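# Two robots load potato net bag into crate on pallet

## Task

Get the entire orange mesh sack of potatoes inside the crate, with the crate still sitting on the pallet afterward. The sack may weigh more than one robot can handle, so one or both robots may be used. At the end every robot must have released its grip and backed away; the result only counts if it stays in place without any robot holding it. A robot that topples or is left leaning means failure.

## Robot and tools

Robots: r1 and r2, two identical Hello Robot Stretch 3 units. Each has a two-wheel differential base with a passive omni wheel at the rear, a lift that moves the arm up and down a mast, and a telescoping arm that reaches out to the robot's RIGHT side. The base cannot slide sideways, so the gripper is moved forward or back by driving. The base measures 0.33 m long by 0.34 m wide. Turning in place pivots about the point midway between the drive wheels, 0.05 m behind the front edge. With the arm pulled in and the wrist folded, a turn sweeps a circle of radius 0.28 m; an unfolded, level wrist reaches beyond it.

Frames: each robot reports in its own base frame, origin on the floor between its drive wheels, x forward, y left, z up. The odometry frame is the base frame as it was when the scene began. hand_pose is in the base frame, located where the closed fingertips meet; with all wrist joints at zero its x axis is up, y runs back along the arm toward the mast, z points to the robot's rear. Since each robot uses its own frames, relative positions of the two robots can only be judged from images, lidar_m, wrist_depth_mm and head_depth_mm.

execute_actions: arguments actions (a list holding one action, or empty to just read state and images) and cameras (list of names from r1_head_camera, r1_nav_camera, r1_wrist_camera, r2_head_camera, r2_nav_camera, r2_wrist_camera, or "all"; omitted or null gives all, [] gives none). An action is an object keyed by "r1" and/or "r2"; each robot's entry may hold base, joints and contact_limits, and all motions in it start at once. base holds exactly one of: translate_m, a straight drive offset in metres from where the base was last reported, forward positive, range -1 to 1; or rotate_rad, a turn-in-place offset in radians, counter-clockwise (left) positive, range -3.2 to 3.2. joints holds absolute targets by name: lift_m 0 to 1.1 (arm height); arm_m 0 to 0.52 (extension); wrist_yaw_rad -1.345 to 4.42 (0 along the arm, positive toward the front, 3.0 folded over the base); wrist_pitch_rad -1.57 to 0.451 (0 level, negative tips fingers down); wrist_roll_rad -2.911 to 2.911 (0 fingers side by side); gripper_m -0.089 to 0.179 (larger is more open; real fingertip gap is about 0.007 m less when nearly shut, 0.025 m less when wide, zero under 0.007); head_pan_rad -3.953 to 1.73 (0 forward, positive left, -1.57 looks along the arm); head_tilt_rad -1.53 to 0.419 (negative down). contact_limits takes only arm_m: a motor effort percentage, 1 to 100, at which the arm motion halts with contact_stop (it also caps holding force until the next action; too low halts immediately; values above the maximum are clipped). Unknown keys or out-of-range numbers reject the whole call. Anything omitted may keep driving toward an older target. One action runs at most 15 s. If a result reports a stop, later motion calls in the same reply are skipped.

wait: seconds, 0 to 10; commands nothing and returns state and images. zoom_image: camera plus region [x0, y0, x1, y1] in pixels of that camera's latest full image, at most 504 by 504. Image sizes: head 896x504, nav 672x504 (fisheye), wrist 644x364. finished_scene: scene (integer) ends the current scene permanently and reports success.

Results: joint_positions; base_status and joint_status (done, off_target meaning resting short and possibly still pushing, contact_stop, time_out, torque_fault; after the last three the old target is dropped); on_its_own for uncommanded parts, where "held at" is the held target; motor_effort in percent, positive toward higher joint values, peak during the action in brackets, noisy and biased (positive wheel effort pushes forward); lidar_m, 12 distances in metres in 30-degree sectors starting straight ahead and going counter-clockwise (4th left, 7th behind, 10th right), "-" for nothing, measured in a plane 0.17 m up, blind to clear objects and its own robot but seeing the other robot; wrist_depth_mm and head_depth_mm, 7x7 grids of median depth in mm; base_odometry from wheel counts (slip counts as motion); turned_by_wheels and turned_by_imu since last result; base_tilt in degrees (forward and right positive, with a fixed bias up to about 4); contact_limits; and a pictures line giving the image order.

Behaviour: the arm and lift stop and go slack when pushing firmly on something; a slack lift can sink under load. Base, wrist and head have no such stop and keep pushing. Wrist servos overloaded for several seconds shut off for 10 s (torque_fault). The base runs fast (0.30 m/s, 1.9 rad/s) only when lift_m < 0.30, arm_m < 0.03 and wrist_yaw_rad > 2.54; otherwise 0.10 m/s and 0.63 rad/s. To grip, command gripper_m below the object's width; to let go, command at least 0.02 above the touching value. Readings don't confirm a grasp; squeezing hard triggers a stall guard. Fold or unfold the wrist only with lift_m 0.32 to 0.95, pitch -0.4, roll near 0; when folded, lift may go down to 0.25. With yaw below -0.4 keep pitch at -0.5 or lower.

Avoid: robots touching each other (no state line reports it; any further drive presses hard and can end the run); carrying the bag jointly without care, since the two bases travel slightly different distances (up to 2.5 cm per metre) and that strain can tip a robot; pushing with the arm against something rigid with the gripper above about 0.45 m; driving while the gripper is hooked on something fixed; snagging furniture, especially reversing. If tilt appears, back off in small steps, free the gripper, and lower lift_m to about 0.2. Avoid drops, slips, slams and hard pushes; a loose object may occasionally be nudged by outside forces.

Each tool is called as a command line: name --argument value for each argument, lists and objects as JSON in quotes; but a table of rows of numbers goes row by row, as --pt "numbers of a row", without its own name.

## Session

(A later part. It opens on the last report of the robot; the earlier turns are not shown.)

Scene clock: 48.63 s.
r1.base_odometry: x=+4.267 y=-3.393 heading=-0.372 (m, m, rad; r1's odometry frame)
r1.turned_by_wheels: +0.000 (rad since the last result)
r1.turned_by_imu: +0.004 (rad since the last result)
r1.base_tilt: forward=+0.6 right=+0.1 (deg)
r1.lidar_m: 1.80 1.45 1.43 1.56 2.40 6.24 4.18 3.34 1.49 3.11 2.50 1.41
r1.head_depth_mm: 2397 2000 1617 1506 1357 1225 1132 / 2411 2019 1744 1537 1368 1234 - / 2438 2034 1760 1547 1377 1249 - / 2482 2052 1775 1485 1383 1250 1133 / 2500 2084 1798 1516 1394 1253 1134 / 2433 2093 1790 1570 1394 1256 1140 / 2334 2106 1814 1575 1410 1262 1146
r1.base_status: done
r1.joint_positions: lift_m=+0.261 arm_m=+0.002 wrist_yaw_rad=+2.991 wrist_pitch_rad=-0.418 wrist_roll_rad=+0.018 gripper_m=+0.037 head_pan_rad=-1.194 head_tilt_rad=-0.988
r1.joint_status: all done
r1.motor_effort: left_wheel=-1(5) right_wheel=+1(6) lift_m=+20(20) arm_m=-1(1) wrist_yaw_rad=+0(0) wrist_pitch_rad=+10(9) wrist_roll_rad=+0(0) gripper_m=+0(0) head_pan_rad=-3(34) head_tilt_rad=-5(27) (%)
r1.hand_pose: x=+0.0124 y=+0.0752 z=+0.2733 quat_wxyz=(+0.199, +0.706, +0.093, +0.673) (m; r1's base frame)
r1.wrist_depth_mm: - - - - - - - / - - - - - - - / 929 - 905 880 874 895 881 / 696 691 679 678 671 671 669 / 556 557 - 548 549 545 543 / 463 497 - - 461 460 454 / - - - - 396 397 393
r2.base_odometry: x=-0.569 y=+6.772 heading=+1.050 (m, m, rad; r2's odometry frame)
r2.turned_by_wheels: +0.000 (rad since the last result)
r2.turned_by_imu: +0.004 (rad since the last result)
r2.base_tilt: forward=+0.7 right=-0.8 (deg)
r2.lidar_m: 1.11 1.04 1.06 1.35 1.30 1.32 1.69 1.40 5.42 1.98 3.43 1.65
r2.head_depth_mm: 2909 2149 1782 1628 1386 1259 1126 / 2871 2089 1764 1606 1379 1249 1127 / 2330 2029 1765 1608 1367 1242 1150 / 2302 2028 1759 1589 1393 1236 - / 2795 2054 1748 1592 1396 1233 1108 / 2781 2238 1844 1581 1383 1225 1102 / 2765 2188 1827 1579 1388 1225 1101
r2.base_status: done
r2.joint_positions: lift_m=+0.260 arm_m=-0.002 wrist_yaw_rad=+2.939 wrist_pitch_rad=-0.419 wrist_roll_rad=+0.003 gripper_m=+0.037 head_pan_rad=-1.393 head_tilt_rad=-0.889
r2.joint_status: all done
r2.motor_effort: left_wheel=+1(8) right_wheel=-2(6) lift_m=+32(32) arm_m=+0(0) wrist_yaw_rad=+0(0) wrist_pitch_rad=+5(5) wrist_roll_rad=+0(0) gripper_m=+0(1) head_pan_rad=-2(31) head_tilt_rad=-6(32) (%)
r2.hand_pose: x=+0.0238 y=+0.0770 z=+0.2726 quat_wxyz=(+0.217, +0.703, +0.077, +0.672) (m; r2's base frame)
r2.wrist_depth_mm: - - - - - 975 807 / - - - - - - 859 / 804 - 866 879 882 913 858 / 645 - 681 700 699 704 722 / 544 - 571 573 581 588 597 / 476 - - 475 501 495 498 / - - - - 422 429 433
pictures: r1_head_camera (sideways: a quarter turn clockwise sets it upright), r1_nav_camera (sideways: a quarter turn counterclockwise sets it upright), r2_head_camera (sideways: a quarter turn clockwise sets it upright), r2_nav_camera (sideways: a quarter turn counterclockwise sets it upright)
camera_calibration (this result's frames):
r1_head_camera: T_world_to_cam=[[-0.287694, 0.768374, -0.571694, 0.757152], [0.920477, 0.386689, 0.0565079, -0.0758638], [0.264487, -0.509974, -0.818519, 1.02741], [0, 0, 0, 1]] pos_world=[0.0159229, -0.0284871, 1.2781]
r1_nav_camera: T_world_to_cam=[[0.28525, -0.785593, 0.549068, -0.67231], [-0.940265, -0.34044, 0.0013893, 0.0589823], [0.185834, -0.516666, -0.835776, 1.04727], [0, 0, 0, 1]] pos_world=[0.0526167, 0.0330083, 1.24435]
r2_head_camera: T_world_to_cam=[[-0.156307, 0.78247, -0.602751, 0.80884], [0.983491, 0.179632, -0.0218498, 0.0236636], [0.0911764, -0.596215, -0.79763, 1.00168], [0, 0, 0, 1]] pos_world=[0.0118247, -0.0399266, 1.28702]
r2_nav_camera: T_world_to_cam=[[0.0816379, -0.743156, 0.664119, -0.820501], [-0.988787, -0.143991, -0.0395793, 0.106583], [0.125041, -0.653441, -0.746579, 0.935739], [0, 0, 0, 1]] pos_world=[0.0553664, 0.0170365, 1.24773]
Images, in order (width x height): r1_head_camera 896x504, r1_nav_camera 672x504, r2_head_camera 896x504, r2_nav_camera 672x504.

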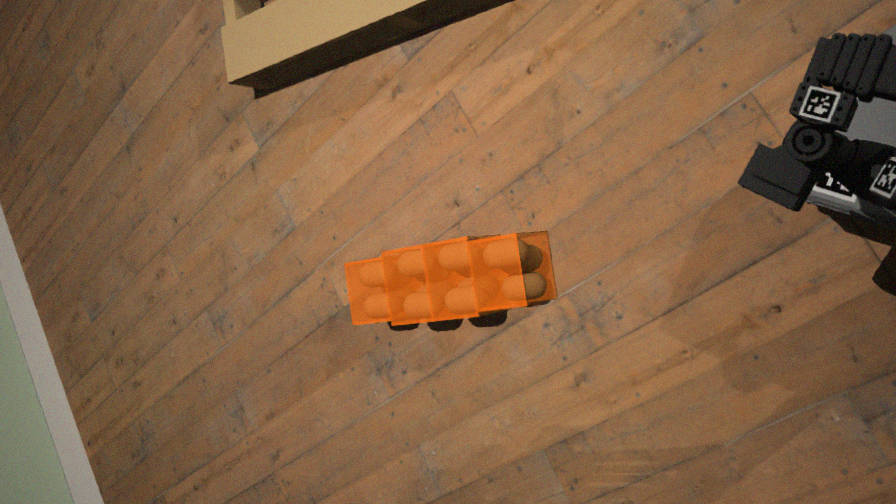

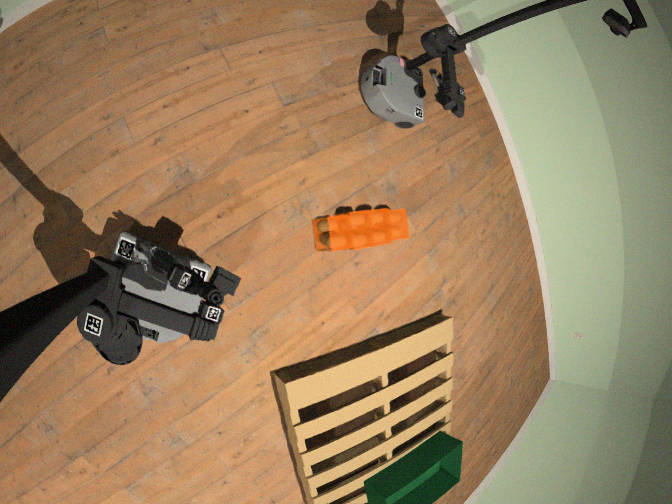

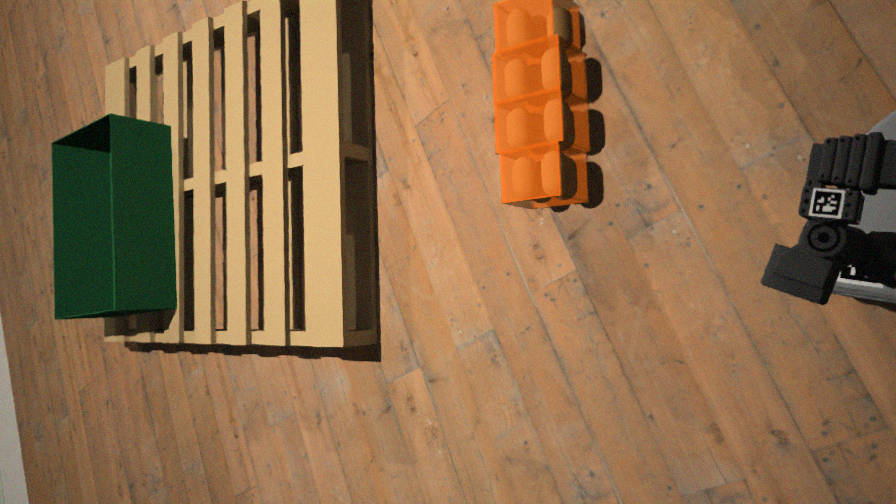

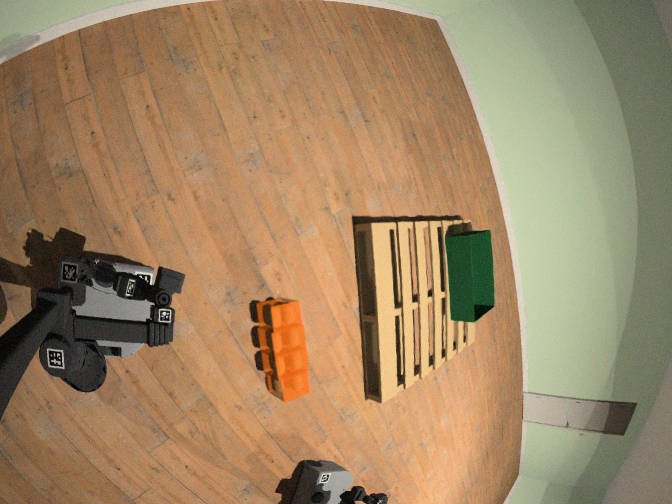

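execute_actions --actions '[{"r1":{"base":{"translate_m":0.3}},"r2":{"base":{"rotate_rad":-0.82}}}]' --cameras '[]'

execute_actions --actions '[{"r1":{"base":{"rotate_rad":0.51},"joints":{"lift_m":0.45}},"r2":{"base":{"translate_m":0.88}}}]' --cameras '[]'

execute_actions --actions '[{"r1":{"base":{"translate_m":-0.15},"joints":{"wrist_yaw_rad":0}},"r2":{"base":{"rotate_rad":-0.525},"joints":{"lift_m":0.45,"arm_m":0.1}}}]' --cameras '[]'

execute_actions --actions '[{"r1":{"joints":{"arm_m":0.35,"wrist_pitch_rad":-1.5,"gripper_m":0.179,"head_pan_rad":-2.6,"head_tilt_rad":-0.9}},"r2":{"joints":{"arm_m":0.35,"wrist_yaw_rad":0,"wrist_pitch_rad":-1.5,"gripper_m":0.179,"head_pan_rad":-0.3}}}]'

Scene clock: 52.60 s.
r1.base_odometry: x=+4.546 y=-3.502 heading=-0.372 (m, m, rad; r1's odometry frame)
r1.turned_by_wheels: +0.000 (rad since the last result)
r1.turned_by_imu: +0.002 (rad since the last result)
r1.base_tilt: forward=+0.4 right=-0.1 (deg)
r1.lidar_m: 1.57 1.26 1.25 1.36 2.08 6.48 4.40 1.99 1.68 2.82 2.27 1.17
r1.head_depth_mm: 2387 2007 1739 1531 1357 1219 1131 / 2432 2042 1736 1502 1318 1240 - / 2424 2071 1749 1482 1355 1252 - / 2419 2059 1771 1555 1376 1249 1130 / 2335 2089 1785 1561 1390 1256 1138 / 2254 2094 1784 1571 1391 1260 1146 / 2141 2101 1721 1498 1397 1263 1144
r1.base_status: done
r1.joint_positions: lift_m=+0.261 arm_m=+0.002 wrist_yaw_rad=+2.991 wrist_pitch_rad=-0.418 wrist_roll_rad=+0.018 gripper_m=+0.037 head_pan_rad=-1.194 head_tilt_rad=-0.988
r1.joint_status: not commanded
r1.motor_effort: left_wheel=+0(5) right_wheel=+1(6) lift_m=+20(20) arm_m=-1(1) wrist_yaw_rad=+0(0) wrist_pitch_rad=+10(10) wrist_roll_rad=+0(0) gripper_m=+0(0) head_pan_rad=-3(3) head_tilt_rad=-6(6) (%)
r1.hand_pose: x=+0.0124 y=+0.0752 z=+0.2733 quat_wxyz=(+0.199, +0.706, +0.093, +0.673) (m; r1's base frame)
r1.wrist_depth_mm: - - - - - - 939 / - - - - - - 994 / 916 - 904 890 879 868 870 / 696 693 689 679 681 671 675 / 558 551 - 553 544 546 540 / 468 499 - - 462 457 457 / - - - - 396 397 396
r2.base_odometry: x=-0.569 y=+6.772 heading=+0.230 (m, m, rad; r2's odometry frame)
r2.turned_by_wheels: -0.820 (rad since the last result)
r2.turned_by_imu: -0.823 (rad since the last result)
r2.base_tilt: forward=+0.7 right=-0.7 (deg)
r2.lidar_m: 2.69 1.31 1.05 1.04 1.13 1.31 1.30 1.41 2.15 1.16 2.08 1.98
r2.head_depth_mm: 2976 1364 1866 1618 1412 1251 1132 / 2914 2126 1584 1597 1406 1257 1127 / 2842 2253 1609 1568 1410 1244 1160 / 2854 2254 1870 1603 1403 1232 - / 2834 2255 1863 1584 1387 1239 1105 / 2829 2234 1837 1586 1356 1229 1110 / 2786 2210 1762 1565 1318 1224 1097
r2.base_status: done
r2.joint_positions: lift_m=+0.260 arm_m=-0.002 wrist_yaw_rad=+2.939 wrist_pitch_rad=-0.419 wrist_roll_rad=+0.003 gripper_m=+0.037 head_pan_rad=-1.393 head_tilt_rad=-0.889
r2.joint_status: not commanded
r2.motor_effort: left_wheel=+1(7) right_wheel=-3(10) lift_m=+32(32) arm_m=+0(0) wrist_yaw_rad=+0(0) wrist_pitch_rad=+5(5) wrist_roll_rad=+0(0) gripper_m=+1(0) head_pan_rad=-2(2) head_tilt_rad=-5(6) (%)
r2.hand_pose: x=+0.0238 y=+0.0770 z=+0.2726 quat_wxyz=(+0.217, +0.703, +0.077, +0.672) (m; r2's base frame)
r2.wrist_depth_mm: - - - - - - - / - - - - - - - / 803 - 848 874 905 937 954 / 656 - 675 685 710 717 725 / 542 - 575 561 594 584 591 / 475 - - 473 493 497 499 / - - - - 420 431 429
pictures: none
No camera images: the call's "cameras" was empty. Leave "cameras" out to get every camera's image.

Scene clock: 57.30 s.
r1.base_odometry: x=+4.546 y=-3.502 heading=+0.138 (m, m, rad; r1's odometry frame)
r1.turned_by_wheels: +0.510 (rad since the last result)
r1.turned_by_imu: +0.513 (rad since the last result)
r1.base_tilt: forward=+0.5 right=+0.0 (deg)
r1.lidar_m: 1.27 1.25 1.35 2.05 6.52 4.47 3.54 1.68 2.85 1.57 2.24 1.59
r1.head_depth_mm: 2214 2013 1735 1524 1364 1229 - / 2215 2020 1758 1532 1361 1245 - / 2214 2038 1760 1543 1367 1261 - / 2200 2050 1777 1547 1387 1246 1132 / 2196 2080 1779 1557 1383 1249 1140 / 2183 2095 1786 1570 1397 1256 1138 / 2205 2125 1809 1581 1406 1260 1143
r1.base_status: done
r1.joint_positions: lift_m=+0.449 arm_m=+0.002 wrist_yaw_rad=+2.991 wrist_pitch_rad=-0.417 wrist_roll_rad=+0.018 gripper_m=+0.037 head_pan_rad=-1.194 head_tilt_rad=-0.988
r1.joint_status: all done
r1.motor_effort: left_wheel=+0(7) right_wheel=+1(5) lift_m=+52(52) arm_m=-1(1) wrist_yaw_rad=+0(0) wrist_pitch_rad=+10(9) wrist_roll_rad=+0(0) gripper_m=+0(0) head_pan_rad=-2(2) head_tilt_rad=-5(5) (%)
r1.hand_pose: x=+0.0124 y=+0.0752 z=+0.4622 quat_wxyz=(+0.199, +0.706, +0.093, +0.673) (m; r1's base frame)
r1.wrist_depth_mm: - - - - - - 966 / - - - - - - - / - - - - - - - / - - - - - - 1000 / 842 838 - 823 823 814 809 / 702 694 - 683 687 691 676 / 605 597 600 601 596 596 592
r2.base_odometry: x=+0.288 y=+6.972 heading=+0.230 (m, m, rad; r2's odometry frame)
r2.turned_by_wheels: +0.000 (rad since the last result)
r2.turned_by_imu: +0.004 (rad since the last result)
r2.base_tilt: forward=+0.8 right=-0.7 (deg)
r2.lidar_m: 2.38 1.16 0.93 0.92 1.00 1.54 2.17 2.35 1.57 6.67 1.31 2.61
r2.head_depth_mm: 2963 2303 1925 1629 1408 1250 1123 / 2915 2310 1788 1620 1409 1250 1120 / 2860 2270 1791 1554 1403 1240 1154 / 2848 2269 1767 1486 1392 1238 - / 2815 2237 1723 1504 1338 1237 1109 / 2781 1846 1716 1489 1333 1226 1102 / 2787 1880 1615 1477 1366 1221 1100
r2.base_status: done
r2.joint_positions: lift_m=+0.260 arm_m=-0.002 wrist_yaw_rad=+2.939 wrist_pitch_rad=-0.419 wrist_roll_rad=+0.003 gripper_m=+0.037 head_pan_rad=-1.393 head_tilt_rad=-0.889
r2.joint_status: not commanded
r2.motor_effort: left_wheel=+1(6) right_wheel=-2(7) lift_m=+32(32) arm_m=+0(0) wrist_yaw_rad=+0(0) wrist_pitch_rad=+5(5) wrist_roll_rad=+0(0) gripper_m=+0(1) head_pan_rad=-2(2) head_tilt_rad=-5(6) (%)
r2.hand_pose: x=+0.0238 y=+0.0770 z=+0.2726 quat_wxyz=(+0.217, +0.703, +0.077, +0.672) (m; r2's base frame)
r2.wrist_depth_mm: - 912 916 930 933 941 953 / 933 973 981 - - - - / 814 - 856 868 889 915 925 / 646 - 674 689 704 715 712 / 544 - 570 572 574 596 586 / 476 - - 479 499 500 500 / - - - - 423 429 436
pictures: none
No camera images: the call's "cameras" was empty. Leave "cameras" out to get every camera's image.

Scene clock: 59.93 s.
r1.base_odometry: x=+4.398 y=-3.522 heading=+0.138 (m, m, rad; r1's odometry frame)
r1.turned_by_wheels: +0.000 (rad since the last result)
r1.turned_by_imu: +0.000 (rad since the last result)
r1.base_tilt: forward=+0.7 right=+0.1 (deg)
r1.lidar_m: 1.40 1.39 1.50 2.26 6.48 4.26 3.41 1.54 2.93 1.55 2.30 1.77
r1.head_depth_mm: 2254 2000 1724 1526 1300 1229 - / 2236 2035 1737 1538 1379 - - / 2252 2041 1755 1538 1382 1240 1157 / 2286 2056 1776 1550 1383 1240 1133 / 2257 2081 1786 1558 1397 1252 1143 / 2251 2084 1793 1576 1398 1261 1145 / 2230 2106 1808 1580 1409 1267 1148
r1.base_status: done
r1.joint_positions: lift_m=+0.449 arm_m=+0.002 wrist_yaw_rad=+0.002 wrist_pitch_rad=-0.417 wrist_roll_rad=+0.018 gripper_m=+0.037 head_pan_rad=-1.194 head_tilt_rad=-0.988
r1.joint_status: all done
r1.motor_effort: left_wheel=-1(3) right_wheel=+1(0) lift_m=+52(51) arm_m=-1(1) wrist_yaw_rad=-1(2) wrist_pitch_rad=+9(10) wrist_roll_rad=+0(0) gripper_m=+0(0) head_pan_rad=-3(2) head_tilt_rad=-5(5) (%)
r1.hand_pose: x=-0.0211 y=-0.3712 z=+0.4622 quat_wxyz=(+0.686, +0.146, -0.697, -0.147) (m; r1's base frame)
r1.wrist_depth_mm: - - - - - - - / - - - - - - - / - - - - - - - / - - - - - 997 834 / 825 825 868 827 820 830 766 / 688 692 - 666 694 695 687 / 592 595 599 580 546 597 589
r2.base_odometry: x=+0.288 y=+6.972 heading=-0.295 (m, m, rad; r2's odometry frame)
r2.turned_by_wheels: -0.525 (rad since the last result)
r2.turned_by_imu: -0.527 (rad since the last result)
r2.base_tilt: forward=+0.7 right=-0.8 (deg)
r2.lidar_m: 2.61 2.38 1.16 0.93 0.92 1.00 1.54 2.17 2.36 1.54 6.65 1.30
r2.head_depth_mm: 2872 2284 1894 1629 1403 1249 1127 / 1441 1857 1777 1605 1405 1266 1126 / 2798 2287 1770 1537 1352 1230 1144 / 2876 2269 1864 1605 1397 1213 - / 2812 2246 1862 1592 1392 1231 1109 / 2779 2226 1712 1552 1381 1225 1105 / 2761 2208 1747 1420 1309 1218 1099
r2.base_status: done
r2.joint_positions: lift_m=+0.450 arm_m=+0.100 wrist_yaw_rad=+2.939 wrist_pitch_rad=-0.419 wrist_roll_rad=+0.003 gripper_m=+0.037 head_pan_rad=-1.393 head_tilt_rad=-0.889
r2.joint_status: all done
r2.motor_effort: left_wheel=+1(7) right_wheel=-2(9) lift_m=+47(49) arm_m=+2(3) wrist_yaw_rad=+0(0) wrist_pitch_rad=+5(5) wrist_roll_rad=+0(0) gripper_m=+1(0) head_pan_rad=-2(2) head_tilt_rad=-6(6) (%)
r2.hand_pose: x=+0.0238 y=-0.0250 z=+0.4621 quat_wxyz=(+0.217, +0.703, +0.077, +0.672) (m; r2's base frame)
r2.wrist_depth_mm: 835 - - - - - - / 866 942 - - - - - / 918 - - - - - - / 942 990 - - - - - / 831 834 - 855 870 874 895 / 707 709 - 735 735 727 748 / 615 - - 631 624 640 645
pictures: none
No camera images: the call's "cameras" was empty. Leave "cameras" out to get every camera's image.

Scene clock: 63.70 s.
r1.base_odometry: x=+4.398 y=-3.522 heading=+0.138 (m, m, rad; r1's odometry frame)
r1.turned_by_wheels: +0.000 (rad since the last result)
r1.turned_by_imu: +0.001 (rad since the last result)
r1.base_tilt: forward=+0.7 right=+0.1 (deg)
r1.lidar_m: 1.40 1.39 1.50 2.27 6.48 4.28 3.40 1.53 2.92 1.55 2.30 1.78
r1.head_depth_mm: 2872 2109 1766 1584 1421 1266 - / 2928 1935 1802 1518 1410 1258 1172 / 2912 1913 1779 1550 1394 1276 1187 / 2956 1957 1806 1502 1450 1286 - / 3060 2075 1813 1539 1458 1305 1136 / 3064 2369 1864 1615 1469 1319 1156 / 3080 2411 1926 1649 1479 1242 1163
r1.base_status: not commanded
r1.joint_positions: lift_m=+0.449 arm_m=+0.350 wrist_yaw_rad=+0.000 wrist_pitch_rad=-1.496 wrist_roll_rad=+0.018 gripper_m=+0.179 head_pan_rad=-2.593 head_tilt_rad=-0.902
r1.joint_status: all done
r1.motor_effort: left_wheel=+0(2) right_wheel=+1(1) lift_m=+51(51) arm_m=+6(9) wrist_yaw_rad=+0(2) wrist_pitch_rad=-2(12) wrist_roll_rad=+0(0) gripper_m=+0(84) head_pan_rad=-3(36) head_tilt_rad=+1(8) (%)
r1.hand_pose: x=-0.0216 y=-0.4895 z=+0.3308 quat_wxyz=(+0.514, +0.477, -0.522, -0.486) (m; r1's base frame)
r1.wrist_depth_mm: 460 459 465 461 378 475 476 / 463 470 472 473 429 478 485 / 474 474 478 475 427 488 494 / 478 485 490 488 493 499 502 / 491 493 500 502 512 507 510 / - 501 513 513 516 520 524 / 512 515 520 522 523 525 537
r2.base_odometry: x=+0.288 y=+6.972 heading=-0.295 (m, m, rad; r2's odometry frame)
r2.turned_by_wheels: +0.000 (rad since the last result)
r2.turned_by_imu: +0.001 (rad since the last result)
r2.base_tilt: forward=+0.7 right=-0.6 (deg)
r2.lidar_m: 2.61 2.37 1.16 0.93 0.92 1.00 1.54 2.17 2.36 1.55 6.68 1.30
r2.head_depth_mm: 2948 2273 1784 1498 1364 1247 1124 / 2896 1936 1724 1539 1341 1250 1121 / 2884 1931 1676 1503 1332 1240 1109 / 2857 1882 1626 1525 1403 1234 1116 / 2738 2251 1816 1588 1393 1230 1109 / 2686 2239 1864 1583 1376 1233 1109 / 2485 2230 1835 1582 1371 1229 1108
r2.base_status: not commanded
r2.joint_positions: lift_m=+0.450 arm_m=+0.350 wrist_yaw_rad=+0.002 wrist_pitch_rad=-1.495 wrist_roll_rad=+0.003 gripper_m=+0.179 head_pan_rad=-0.307 head_tilt_rad=-0.889
r2.joint_status: all done
r2.motor_effort: left_wheel=+2(1) right_wheel=-2(2) lift_m=+47(47) arm_m=+3(2) wrist_yaw_rad=-2(0) wrist_pitch_rad=-1(6) wrist_roll_rad=+0(1) gripper_m=+1(83) head_pan_rad=+3(30) head_tilt_rad=-5(6) (%)
r2.hand_pose: x=-0.0216 y=-0.4900 z=+0.3311 quat_wxyz=(+0.518, +0.481, -0.518, -0.481) (m; r2's base frame)
r2.wrist_depth_mm: 465 462 472 466 427 480 482 / 469 473 478 480 487 491 499 / 482 483 487 496 496 499 510 / 489 491 500 506 511 513 516 / 499 501 510 517 517 520 528 / - 514 523 525 531 534 539 / 522 523 529 532 541 540 554
pictures: r1_head_camera (sideways: a quarter turn clockwise sets it upright), r1_nav_camera (sideways: a quarter turn counterclockwise sets it upright), r1_wrist_camera, r2_head_camera (sideways: a quarter turn clockwise sets it upright), r2_nav_camera (sideways: a quarter turn counterclockwise sets it upright), r2_wrist_camera
camera_calibration (this result's frames):
r1_head_camera: T_world_to_cam=[[0.663889, 0.38761, -0.639539, 0.839741], [0.542132, -0.83852, 0.0545646, -0.0710321], [-0.515117, -0.382939, -0.76682, 0.964947], [0, 0, 0, 1]] pos_world=[-0.0219257, -0.0155379, 1.28086]
r1_nav_camera: T_world_to_cam=[[-0.682871, -0.389117, 0.618283, -0.75658], [-0.495884, 0.868388, -0.00116458, 0.0595964], [-0.536457, -0.307392, -0.785954, 0.986906], [0, 0, 0, 1]] pos_world=[0.0423389, -0.0427839, 1.24351]
r1_wrist_camera: T_world_to_cam=[[-0.998727, 0.0300038, 0.0405603, -0.0315998], [0.0335456, 0.995407, 0.0896655, 0.491774], [-0.0376837, 0.0909119, -0.995146, 0.537335], [0, 0, 0, 1]] pos_world=[-0.0278076, -0.537417, 0.491913]
r2_head_camera: T_world_to_cam=[[-0.765492, 0.226278, -0.602345, 0.812028], [0.299177, 0.953947, -0.0218481, 0.0278358], [0.569662, -0.196932, -0.797937, 0.999161], [0, 0, 0, 1]] pos_world=[0.0440896, -0.0135311, 1.287]
r2_nav_camera: T_world_to_cam=[[0.695951, -0.274047, 0.66374, -0.823755], [-0.333211, -0.942022, -0.0395626, 0.102562], [0.636099, -0.193632, -0.746917, 0.933061], [0, 0, 0, 1]] pos_world=[0.0139483, 0.051539, 1.24774]
r2_wrist_camera: T_world_to_cam=[[-0.99844, -0.0335569, 0.0446339, -0.0643485], [-0.027982, 0.992363, 0.120139, 0.478439], [-0.0483246, 0.118703, -0.991753, 0.547359], [0, 0, 0, 1]] pos_world=[-0.0244095, -0.541917, 0.488238]
Images, in order (width x height): r1_head_camera 896x504, r1_nav_camera 672x504, r1_wrist_camera 644x364, r2_head_camera 896x504, r2_nav_camera 672x504, r2_wrist_camera 644x364.

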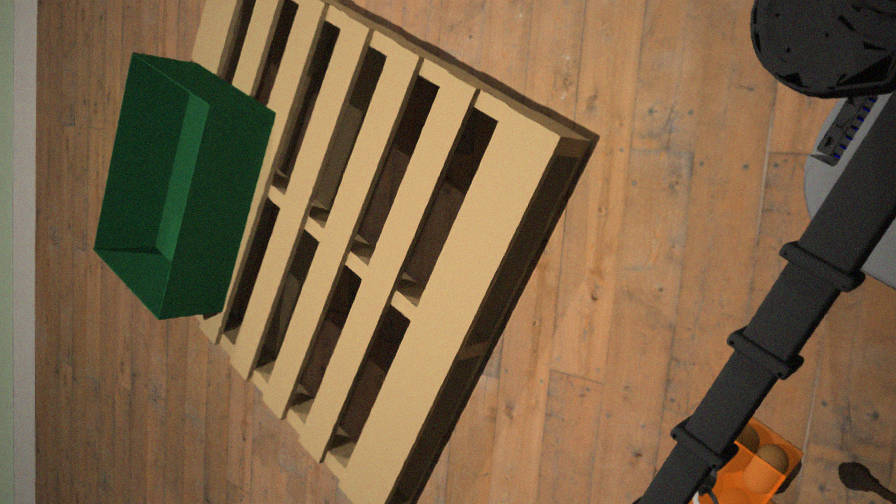

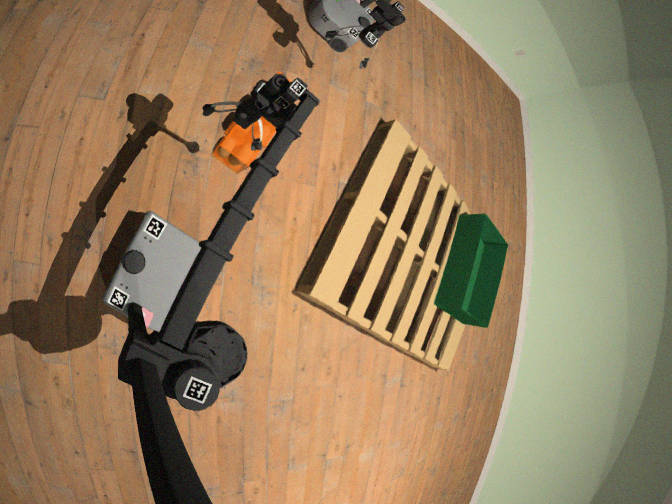

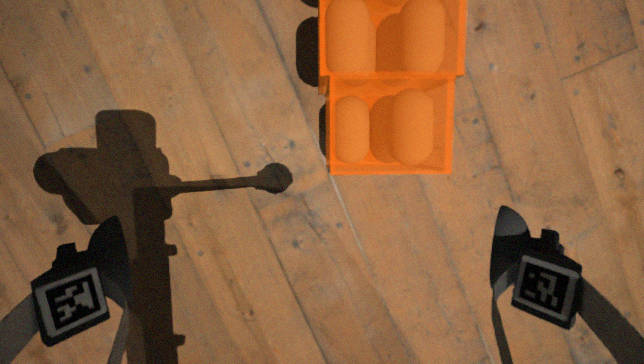

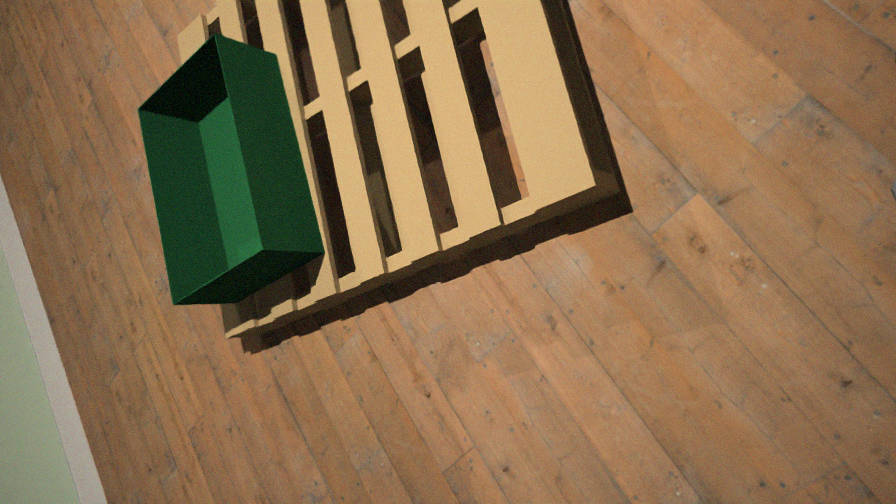

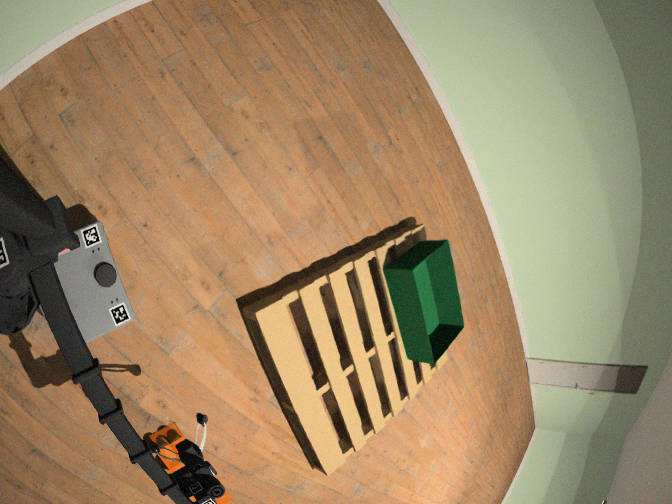

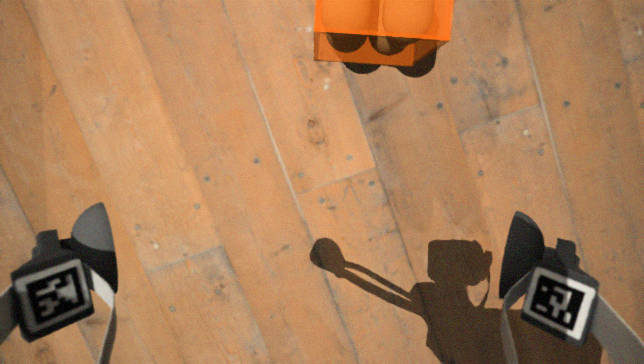

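execute_actions --actions '[{"r1":{"base":{"translate_m":-0.095},"joints":{"arm_m":0.43,"lift_m":0.3,"wrist_roll_rad":0}},"r2":{"base":{"translate_m":-0.07},"joints":{"arm_m":0.52,"lift_m":0.3,"wrist_pitch_rad":-1.35}}}]' --cameras '["r1_wrist_camera","r2_wrist_camera","r1_nav_camera"]'

Scene clock: 66.87 s.
r1.base_odometry: x=+4.303 y=-3.535 heading=+0.138 (m, m, rad; r1's odometry frame)
r1.turned_by_wheels: +0.000 (rad since the last result)
r1.turned_by_imu: +0.001 (rad since the last result)
r1.base_tilt: forward=+0.7 right=+0.1 (deg)
r1.lidar_m: 1.50 1.48 1.60 2.41 6.40 4.17 3.32 1.45 2.98 1.53 2.34 1.89
r1.head_depth_mm: 2879 2286 1772 1591 1425 1263 - / 2923 1935 1756 1532 1408 1266 1173 / 2930 2032 1779 1550 1350 1271 1176 / 2980 2051 1803 1569 1380 1280 1178 / 3014 1982 1863 1536 1420 1286 1122 / 3073 2391 1884 1556 1464 1314 1152 / 3105 2392 1943 1600 1475 1322 1147
r1.base_status: done
r1.joint_positions: lift_m=+0.301 arm_m=+0.430 wrist_yaw_rad=+0.000 wrist_pitch_rad=-1.497 wrist_roll_rad=+0.005 gripper_m=+0.179 head_pan_rad=-2.593 head_tilt_rad=-0.902
r1.joint_status: all done
r1.motor_effort: left_wheel=-1(4) right_wheel=+1(4) lift_m=+19(49) arm_m=+7(7) wrist_yaw_rad=+0(0) wrist_pitch_rad=-1(2) wrist_roll_rad=-3(2) gripper_m=+0(0) head_pan_rad=-3(3) head_tilt_rad=+1(0) (%)
r1.hand_pose: x=-0.0216 y=-0.5693 z=+0.1820 quat_wxyz=(+0.517, +0.480, -0.519, -0.483) (m; r1's base frame)
r1.wrist_depth_mm: 315 319 270 278 325 326 328 / 321 325 220 270 330 332 335 / 326 330 241 281 337 341 343 / 334 336 336 282 344 345 348 / 340 342 342 237 351 351 355 / - 350 352 354 356 358 364 / 355 355 358 361 363 366 370
r2.base_odometry: x=+0.221 y=+6.992 heading=-0.295 (m, m, rad; r2's odometry frame)
r2.turned_by_wheels: +0.000 (rad since the last result)
r2.turned_by_imu: +0.001 (rad since the last result)
r2.base_tilt: forward=+0.8 right=-0.7 (deg)
r2.lidar_m: 2.67 2.31 1.12 0.90 0.90 0.97 1.50 2.10 2.29 1.53 6.82 1.37
r2.head_depth_mm: 2905 2123 1779 1505 1418 1254 1123 / 2877 1871 1770 1518 1355 1251 1117 / 2876 1937 1718 1557 1337 1245 1118 / 2840 1931 1690 1539 1390 1230 1117 / 2793 2185 1812 1599 1383 1236 1110 / 2665 2216 1836 1584 1382 1224 1101 / 2540 2217 1833 1586 1370 1222 1102
r2.base_status: done
r2.joint_positions: lift_m=+0.300 arm_m=+0.517 wrist_yaw_rad=+0.001 wrist_pitch_rad=-1.354 wrist_roll_rad=+0.003 gripper_m=+0.179 head_pan_rad=-0.307 head_tilt_rad=-0.889
r2.joint_status: all done
joint sent to its limit — the command would take r2.arm_m past its upper limit, so that joint was sent only as far as its limit.
r2.motor_effort: left_wheel=+1(2) right_wheel=-3(8) lift_m=+32(42) arm_m=+3(2) wrist_yaw_rad=-1(2) wrist_pitch_rad=+1(1) wrist_roll_rad=+0(0) gripper_m=+1(0) head_pan_rad=+3(3) head_tilt_rad=-5(6) (%)
r2.hand_pose: x=-0.0216 y=-0.6939 z=+0.1835 quat_wxyz=(+0.551, +0.443, -0.551, -0.444) (m; r2's base frame)
r2.wrist_depth_mm: 343 345 349 301 354 356 361 / 341 345 239 292 356 356 361 / 342 344 344 299 355 357 363 / 343 350 243 247 355 358 363 / 341 347 235 239 355 356 360 / - 345 343 348 354 356 363 / 342 345 349 352 353 355 358
pictures: r1_nav_camera (sideways: a quarter turn counterclockwise sets it upright), r1_wrist_camera, r2_wrist_camera
camera_calibration (this result's frames):
r1_nav_camera: T_world_to_cam=[[-0.682728, -0.388988, 0.618523, -0.756892], [-0.495845, 0.86841, -0.0011737, 0.059608], [-0.536675, -0.307493, -0.785766, 0.986663], [0, 0, 0, 1]] pos_world=[0.0423218, -0.0427948, 1.24351]
r1_wrist_camera: T_world_to_cam=[[-0.998988, 0.0173269, 0.0415075, -0.0305657], [0.0210268, 0.995681, 0.0904264, 0.584295], [-0.0397614, 0.0912077, -0.995038, 0.396652], [0, 0, 0, 1]] pos_world=[-0.0270492, -0.61742, 0.343116]
r2_wrist_camera: T_world_to_cam=[[-0.998487, -0.025674, 0.0486305, -0.0598354], [-0.0267013, 0.999431, -0.0205924, 0.729255], [-0.0480742, -0.0218598, -0.998605, 0.328898], [0, 0, 0, 1]] pos_world=[-0.0244613, -0.723187, 0.346366]
Images, in order (width x height): r1_nav_camera 672x504, r1_wrist_camera 644x364, r2_wrist_camera 644x364.

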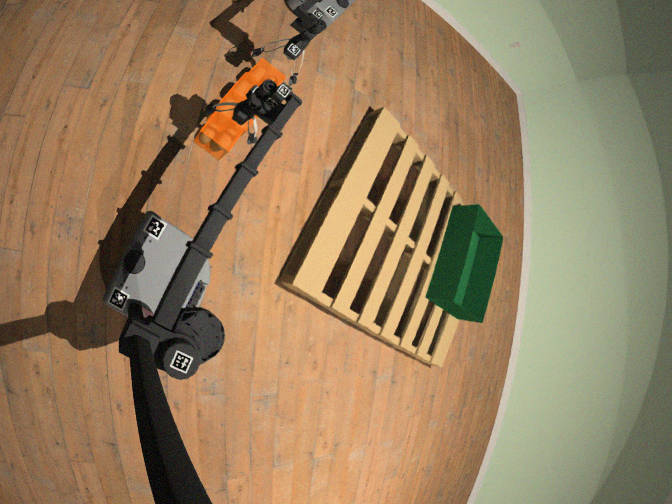

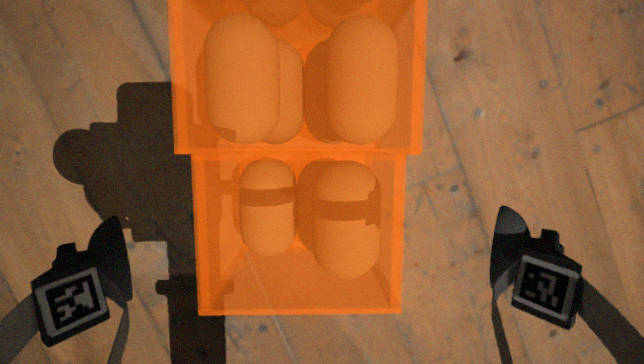

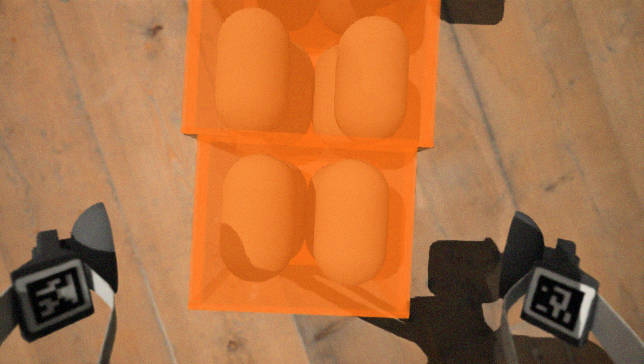

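execute_actions --actions '[{"r1":{"base":{"translate_m":0.004},"joints":{"lift_m":0.175}},"r2":{"joints":{"lift_m":0.165}}}]' --cameras '["r1_wrist_camera","r2_wrist_camera"]'

execute_actions --actions '[{"r1":{"joints":{"gripper_m":0.03,"head_pan_rad":-1.6}},"r2":{"joints":{"gripper_m":0.03}}}]' --cameras '[]'

execute_actions --actions '[{"r1":{"joints":{"lift_m":0.235}},"r2":{"joints":{"lift_m":0.225}}}]' --cameras '["r1_wrist_camera","r2_wrist_camera","r1_head_camera"]'

Scene clock: 70.47 s.
r1.base_odometry: x=+4.307 y=-3.535 heading=+0.138 (m, m, rad; r1's odometry frame)
r1.turned_by_wheels: +0.000 (rad since the last result)
r1.turned_by_imu: +0.004 (rad since the last result)
r1.base_tilt: forward=+0.5 right=-0.1 (deg)
r1.lidar_m: 1.49 1.47 1.60 2.41 6.38 4.17 3.31 1.45 2.97 1.54 2.33 1.87
r1.head_depth_mm: 2871 2286 1785 1585 1417 1260 1166 / 2913 1941 1761 1531 1408 1269 1172 / 2937 2019 1796 1548 1351 1276 1191 / 2955 2048 1789 1563 1390 1280 1181 / 3022 2027 1857 1512 1454 1284 1129 / 3072 2408 1847 1557 1467 1309 1141 / 3115 2438 1935 1618 1481 1324 1144
r1.base_status: done
r1.joint_positions: lift_m=+0.198 arm_m=+0.430 wrist_yaw_rad=-0.001 wrist_pitch_rad=-1.502 wrist_roll_rad=+0.005 gripper_m=+0.179 head_pan_rad=-2.594 head_tilt_rad=-0.902
r1.joint_status: lift_m contact_stop (moved -0.103 of -0.126)
r1.on_its_own: lift_m is slack since a contact_stop, until your next command for it (your +0.175 is given up)
r1.motor_effort: left_wheel=+3(4) right_wheel=-4(4) lift_m=+35(38) arm_m=+5(6) wrist_yaw_rad=+0(1) wrist_pitch_rad=+1(4) wrist_roll_rad=-3(3) gripper_m=-1(1) head_pan_rad=-2(3) head_tilt_rad=+1(1) (%)
r1.hand_pose: x=-0.0216 y=-0.5681 z=+0.0794 quat_wxyz=(+0.515, +0.481, -0.518, -0.484) (m; r1's base frame)
r1.wrist_depth_mm: 220 220 120 171 119 227 228 / 225 224 122 174 122 230 233 / 230 230 138 190 135 237 237 / 234 234 234 191 237 241 243 / 238 239 182 184 128 246 247 / - 244 190 187 130 250 253 / 249 250 251 251 134 256 258
r2.base_odometry: x=+0.221 y=+6.992 heading=-0.295 (m, m, rad; r2's odometry frame)
r2.turned_by_wheels: +0.000 (rad since the last result)
r2.turned_by_imu: +0.005 (rad since the last result)
r2.base_tilt: forward=+0.8 right=-0.8 (deg)
r2.lidar_m: 2.67 2.28 1.13 0.90 0.90 0.98 1.51 2.10 2.29 1.54 6.80 1.37
r2.head_depth_mm: 2908 2106 1773 1508 1384 1252 1130 / 2882 1912 1768 1519 1351 1249 1118 / 2846 1942 1723 1546 1344 1243 1115 / 2848 1893 1700 1524 1397 1245 1110 / 2823 2237 1812 1595 1395 1236 1112 / 2620 2223 1835 1583 1381 1230 1106 / 2560 2211 1830 1558 1369 1223 1096
r2.base_status: not commanded
r2.joint_positions: lift_m=+0.197 arm_m=+0.517 wrist_yaw_rad=-0.002 wrist_pitch_rad=-1.348 wrist_roll_rad=+0.006 gripper_m=+0.179 head_pan_rad=-0.307 head_tilt_rad=-0.890
r2.joint_status: lift_m contact_stop (moved -0.103 of -0.135)
r2.on_its_own: lift_m is slack since a contact_stop, until your next command for it (your +0.165 is given up)
r2.motor_effort: left_wheel=+3(6) right_wheel=-6(15) lift_m=+37(36) arm_m=+2(3) wrist_yaw_rad=+1(2) wrist_pitch_rad=-1(2) wrist_roll_rad=-2(2) gripper_m=-1(2) head_pan_rad=+3(3) head_tilt_rad=-5(5) (%)
r2.hand_pose: x=-0.0217 y=-0.6955 z=+0.0807 quat_wxyz=(+0.551, +0.440, -0.554, -0.443) (m; r2's base frame)
r2.wrist_depth_mm: 243 244 134 191 136 253 256 / 242 245 142 191 141 254 254 / 243 243 207 248 249 253 255 / 241 244 133 152 136 252 254 / 242 243 130 147 133 250 254 / - 242 131 145 132 249 253 / 240 241 134 246 135 250 251
pictures: r1_wrist_camera, r2_wrist_camera
camera_calibration (this result's frames):
r1_wrist_camera: T_world_to_cam=[[-0.998969, 0.018204, 0.0415926, -0.0258281], [0.0221059, 0.995197, 0.095367, 0.591739], [-0.0396568, 0.0961881, -0.994573, 0.297221], [0, 0, 0, 1]] pos_world=[-0.0270955, -0.617016, 0.24025]
r2_wrist_camera: T_world_to_cam=[[-0.998641, -0.0200899, 0.0480826, -0.0510252], [-0.0214017, 0.999408, -0.0269239, 0.729364], [-0.0475133, -0.0279163, -0.99848, 0.22202], [0, 0, 0, 1]] pos_world=[-0.0247974, -0.723759, 0.243774]
Images, in order (width x height): r1_wrist_camera 644x364, r2_wrist_camera 644x364.

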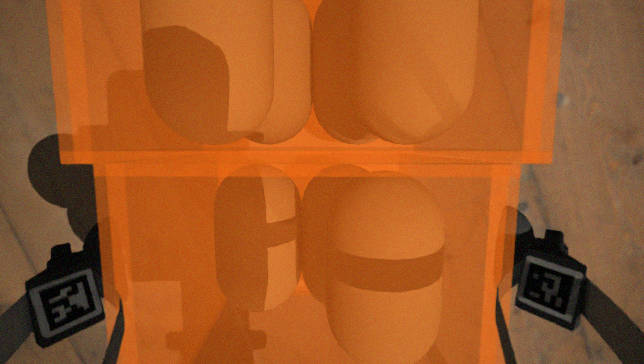

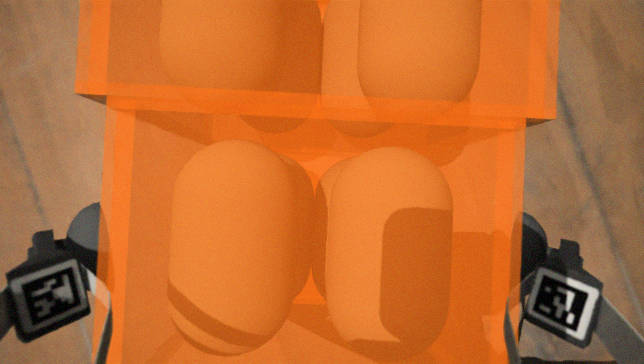

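not run: a stop came earlier in this reply.

not run: a stop came earlier in this reply.

The fingers have bottomed out on the bag's top edges, so I'll grip here.

execute_actions --actions '[{"r1":{"joints":{"gripper_m":0.03,"lift_m":0.2,"head_pan_rad":-1.6}},"r2":{"joints":{"gripper_m":0.03,"lift_m":0.2}}}]' --cameras '[]'

execute_actions --actions '[{"r1":{"joints":{"lift_m":0.25}},"r2":{"joints":{"lift_m":0.25}}}]' --cameras '["r1_wrist_camera","r2_wrist_camera","r1_head_camera"]'

Scene clock: 72.97 s.
r1.base_odometry: x=+4.307 y=-3.535 heading=+0.138 (m, m, rad; r1's odometry frame)
r1.turned_by_wheels: +0.000 (rad since the last result)
r1.turned_by_imu: +0.001 (rad since the last result)
r1.base_tilt: forward=+0.4 right=-0.1 (deg)
r1.lidar_m: 1.49 1.47 1.60 2.42 6.40 4.17 3.31 1.45 2.97 1.54 2.33 1.87
r1.head_depth_mm: 2698 2298 1918 1632 1424 1265 1130 / 2646 2312 1930 1658 1437 1273 1151 / 2538 2335 1934 1649 - 1258 1151 / 2376 2167 1789 1453 1399 1286 1153 / 2319 1912 1863 1670 1447 1290 1156 / 2229 2373 1995 1690 1460 1298 1153 / 2133 2322 2009 1698 1484 1306 1164
r1.base_status: not commanded
r1.joint_positions: lift_m=+0.201 arm_m=+0.430 wrist_yaw_rad=-0.001 wrist_pitch_rad=-1.506 wrist_roll_rad=+0.005 gripper_m=+0.032 head_pan_rad=-1.607 head_tilt_rad=-0.901
r1.joint_status: all done
r1.motor_effort: left_wheel=+0(5) right_wheel=+0(5) lift_m=+15(43) arm_m=+5(5) wrist_yaw_rad=+1(1) wrist_pitch_rad=+3(7) wrist_roll_rad=-3(3) gripper_m=-39(98) head_pan_rad=+3(34) head_tilt_rad=+0(1) (%)
r1.hand_pose: x=-0.0216 y=-0.5671 z=+0.0822 quat_wxyz=(+0.514, +0.482, -0.517, -0.486) (m; r1's base frame)
r1.wrist_depth_mm: 227 226 125 178 125 234 235 / 232 232 128 181 128 238 240 / 236 238 145 196 145 243 245 / 240 242 241 197 243 247 249 / 245 245 189 189 134 251 254 / 248 252 250 194 137 - 258 / 256 256 258 259 145 263 264
r2.base_odometry: x=+0.221 y=+6.992 heading=-0.295 (m, m, rad; r2's odometry frame)
r2.turned_by_wheels: +0.000 (rad since the last result)
r2.turned_by_imu: +0.000 (rad since the last result)
r2.base_tilt: forward=+0.8 right=-0.7 (deg)
r2.lidar_m: 2.66 2.28 1.12 0.90 0.90 0.98 1.50 2.10 2.29 1.53 6.75 1.37
r2.head_depth_mm: 2922 2109 1782 1499 1397 1249 1126 / 2873 1905 1764 1530 1366 1247 1120 / 2857 1951 1723 1535 1345 1247 1111 / 2846 1904 1659 1545 1394 1238 1107 / 2762 2254 1812 1595 1389 1234 1112 / 2712 2228 1841 1589 1383 1224 1106 / 2564 2186 1839 1562 1377 1219 1102
r2.base_status: not commanded
r2.joint_positions: lift_m=+0.201 arm_m=+0.517 wrist_yaw_rad=-0.001 wrist_pitch_rad=-1.349 wrist_roll_rad=+0.006 gripper_m=+0.032 head_pan_rad=-0.307 head_tilt_rad=-0.890
r2.joint_status: all done
r2.motor_effort: left_wheel=+1(6) right_wheel=-3(16) lift_m=+18(42) arm_m=+2(2) wrist_yaw_rad=+0(0) wrist_pitch_rad=+0(1) wrist_roll_rad=-2(2) gripper_m=-46(100) head_pan_rad=+2(3) head_tilt_rad=-5(5) (%)
r2.hand_pose: x=-0.0217 y=-0.6951 z=+0.0841 quat_wxyz=(+0.550, +0.440, -0.554, -0.444) (m; r2's base frame)
r2.wrist_depth_mm: 250 251 139 197 143 260 261 / 248 251 146 196 147 259 260 / 249 252 251 219 255 257 260 / 247 249 139 158 143 257 259 / 247 248 136 152 138 256 260 / - 248 136 150 138 - 259 / 245 248 143 251 145 255 259
pictures: none
No camera images: the call's "cameras" was empty. Leave "cameras" out to get every camera's image.

Scene clock: 74.30 s.
r1.base_odometry: x=+4.307 y=-3.535 heading=+0.138 (m, m, rad; r1's odometry frame)
r1.turned_by_wheels: +0.000 (rad since the last result)
r1.turned_by_imu: +0.000 (rad since the last result)
r1.base_tilt: forward=+0.6 right=+0.0 (deg)
r1.lidar_m: 1.49 1.47 1.59 2.41 6.45 4.17 3.32 1.45 2.96 0.87 2.33 1.87
r1.head_depth_mm: 2687 2309 1892 1618 1414 1256 1133 / 2632 2290 1915 1630 1426 1262 1148 / 2529 2346 1934 1648 - 1254 1154 / 2408 2208 1747 1450 1376 1281 1152 / 2250 1939 1862 1663 1445 1291 1157 / 2218 2378 1973 1691 1466 1296 1156 / 2109 2330 2002 1691 1469 1299 1161
r1.base_status: not commanded
r1.joint_positions: lift_m=+0.249 arm_m=+0.430 wrist_yaw_rad=-0.001 wrist_pitch_rad=-1.469 wrist_roll_rad=+0.004 gripper_m=+0.040 head_pan_rad=-1.606 head_tilt_rad=-0.900
r1.joint_status: all done
r1.on_its_own: gripper_m is held at +0.038, not at your +0.030, by its stall guard, which is still easing
r1.motor_effort: left_wheel=+0(1) right_wheel=-1(7) lift_m=+63(63) arm_m=+2(5) wrist_yaw_rad=+1(1) wrist_pitch_rad=-17(20) wrist_roll_rad=-2(3) gripper_m=-35(40) head_pan_rad=+3(3) head_tilt_rad=+1(1) (%)
r1.hand_pose: x=-0.0216 y=-0.5768 z=+0.1303 quat_wxyz=(+0.523, +0.473, -0.526, -0.476) (m; r1's base frame)
r1.wrist_depth_mm: 270 269 141 203 143 280 281 / 273 274 139 196 141 283 285 / 276 279 154 199 158 286 289 / 281 283 283 205 288 290 294 / 284 286 193 193 138 297 299 / 289 - 204 196 140 - 303 / 295 297 299 300 148 306 307
r2.base_odometry: x=+0.221 y=+6.992 heading=-0.295 (m, m, rad; r2's odometry frame)
r2.turned_by_wheels: +0.000 (rad since the last result)
r2.turned_by_imu: +0.000 (rad since the last result)
r2.base_tilt: forward=+0.7 right=-0.7 (deg)
r2.lidar_m: 2.67 2.29 1.13 0.90 0.90 0.98 1.51 2.10 2.30 0.99 6.77 1.37
r2.head_depth_mm: 2887 2121 1764 1507 1391 1250 1126 / 2855 1911 1749 1516 1356 1247 1127 / 2876 1940 1724 1537 1335 1238 1125 / 2825 1903 1712 1523 1387 1243 1111 / 2810 2223 1807 1584 1384 1231 1108 / 2668 2248 1848 1583 1381 1231 1103 / 2580 2210 1825 1569 1365 1215 1099
r2.base_status: not commanded
r2.joint_positions: lift_m=+0.249 arm_m=+0.518 wrist_yaw_rad=-0.001 wrist_pitch_rad=-1.346 wrist_roll_rad=+0.006 gripper_m=+0.040 head_pan_rad=-0.307 head_tilt_rad=-0.890
r2.joint_status: all done
r2.on_its_own: gripper_m is held at +0.038, not at your +0.030, by its stall guard, which is still easing
r2.motor_effort: left_wheel=+1(2) right_wheel=-1(6) lift_m=+62(63) arm_m=+1(2) wrist_yaw_rad=+1(1) wrist_pitch_rad=-1(2) wrist_roll_rad=-1(2) gripper_m=-43(47) head_pan_rad=+3(3) head_tilt_rad=-5(5) (%)
r2.hand_pose: x=-0.0217 y=-0.6962 z=+0.1328 quat_wxyz=(+0.551, +0.439, -0.554, -0.443) (m; r2's base frame)
r2.wrist_depth_mm: 292 292 154 220 158 303 307 / 292 293 155 212 157 304 307 / 290 293 213 214 228 304 308 / 291 293 143 165 148 303 308 / 288 292 139 155 141 303 305 / - 291 138 152 140 - 306 / 287 290 144 295 147 300 306
pictures: r1_head_camera (sideways: a quarter turn clockwise sets it upright), r1_wrist_camera, r2_wrist_camera
camera_calibration (this result's frames):
r1_head_camera: T_world_to_cam=[[0.042849, 0.766334, -0.641012, 0.845448], [0.998461, -0.0102271, 0.0545163, -0.073753], [0.035222, -0.642361, -0.765593, 0.959994], [0, 0, 0, 1]] pos_world=[0.00359994, -0.0319874, 1.28093]
r1_wrist_camera: T_world_to_cam=[[-0.99898, 0.018689, 0.0411136, -0.027455], [0.0212433, 0.997813, 0.0625966, 0.601228], [-0.0398538, 0.0634062, -0.997192, 0.330119], [0, 0, 0, 1]] pos_world=[-0.0270426, -0.620331, 0.292686]
r2_wrist_camera: T_world_to_cam=[[-0.998625, -0.0207635, 0.0481294, -0.0539935], [-0.0221758, 0.999333, -0.0289975, 0.73169], [-0.0474952, -0.030025, -0.99842, 0.272524], [0, 0, 0, 1]] pos_world=[-0.0247499, -0.724141, 0.295909]
Images, in order (width x height): r1_head_camera 896x504, r1_wrist_camera 644x364, r2_wrist_camera 644x364.

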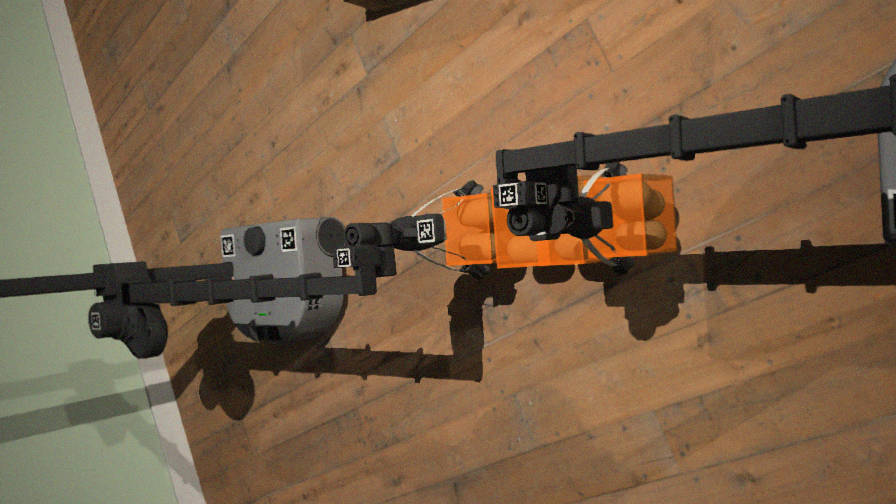

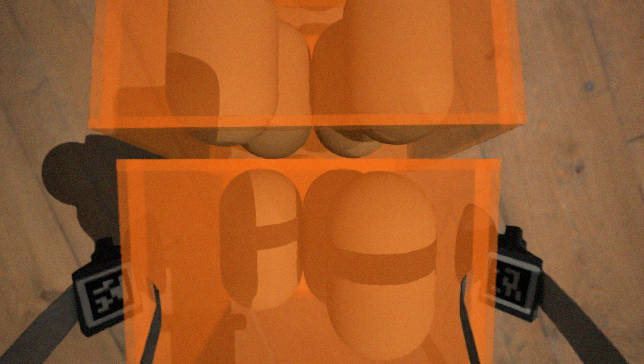

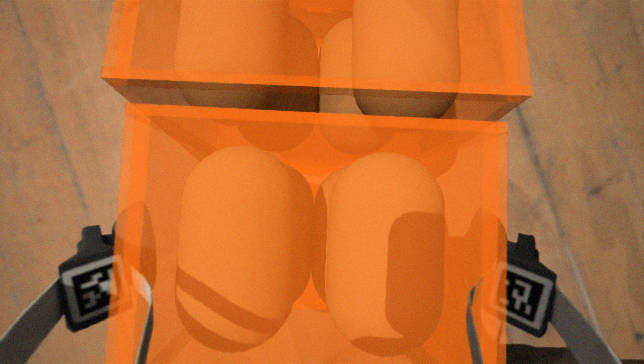

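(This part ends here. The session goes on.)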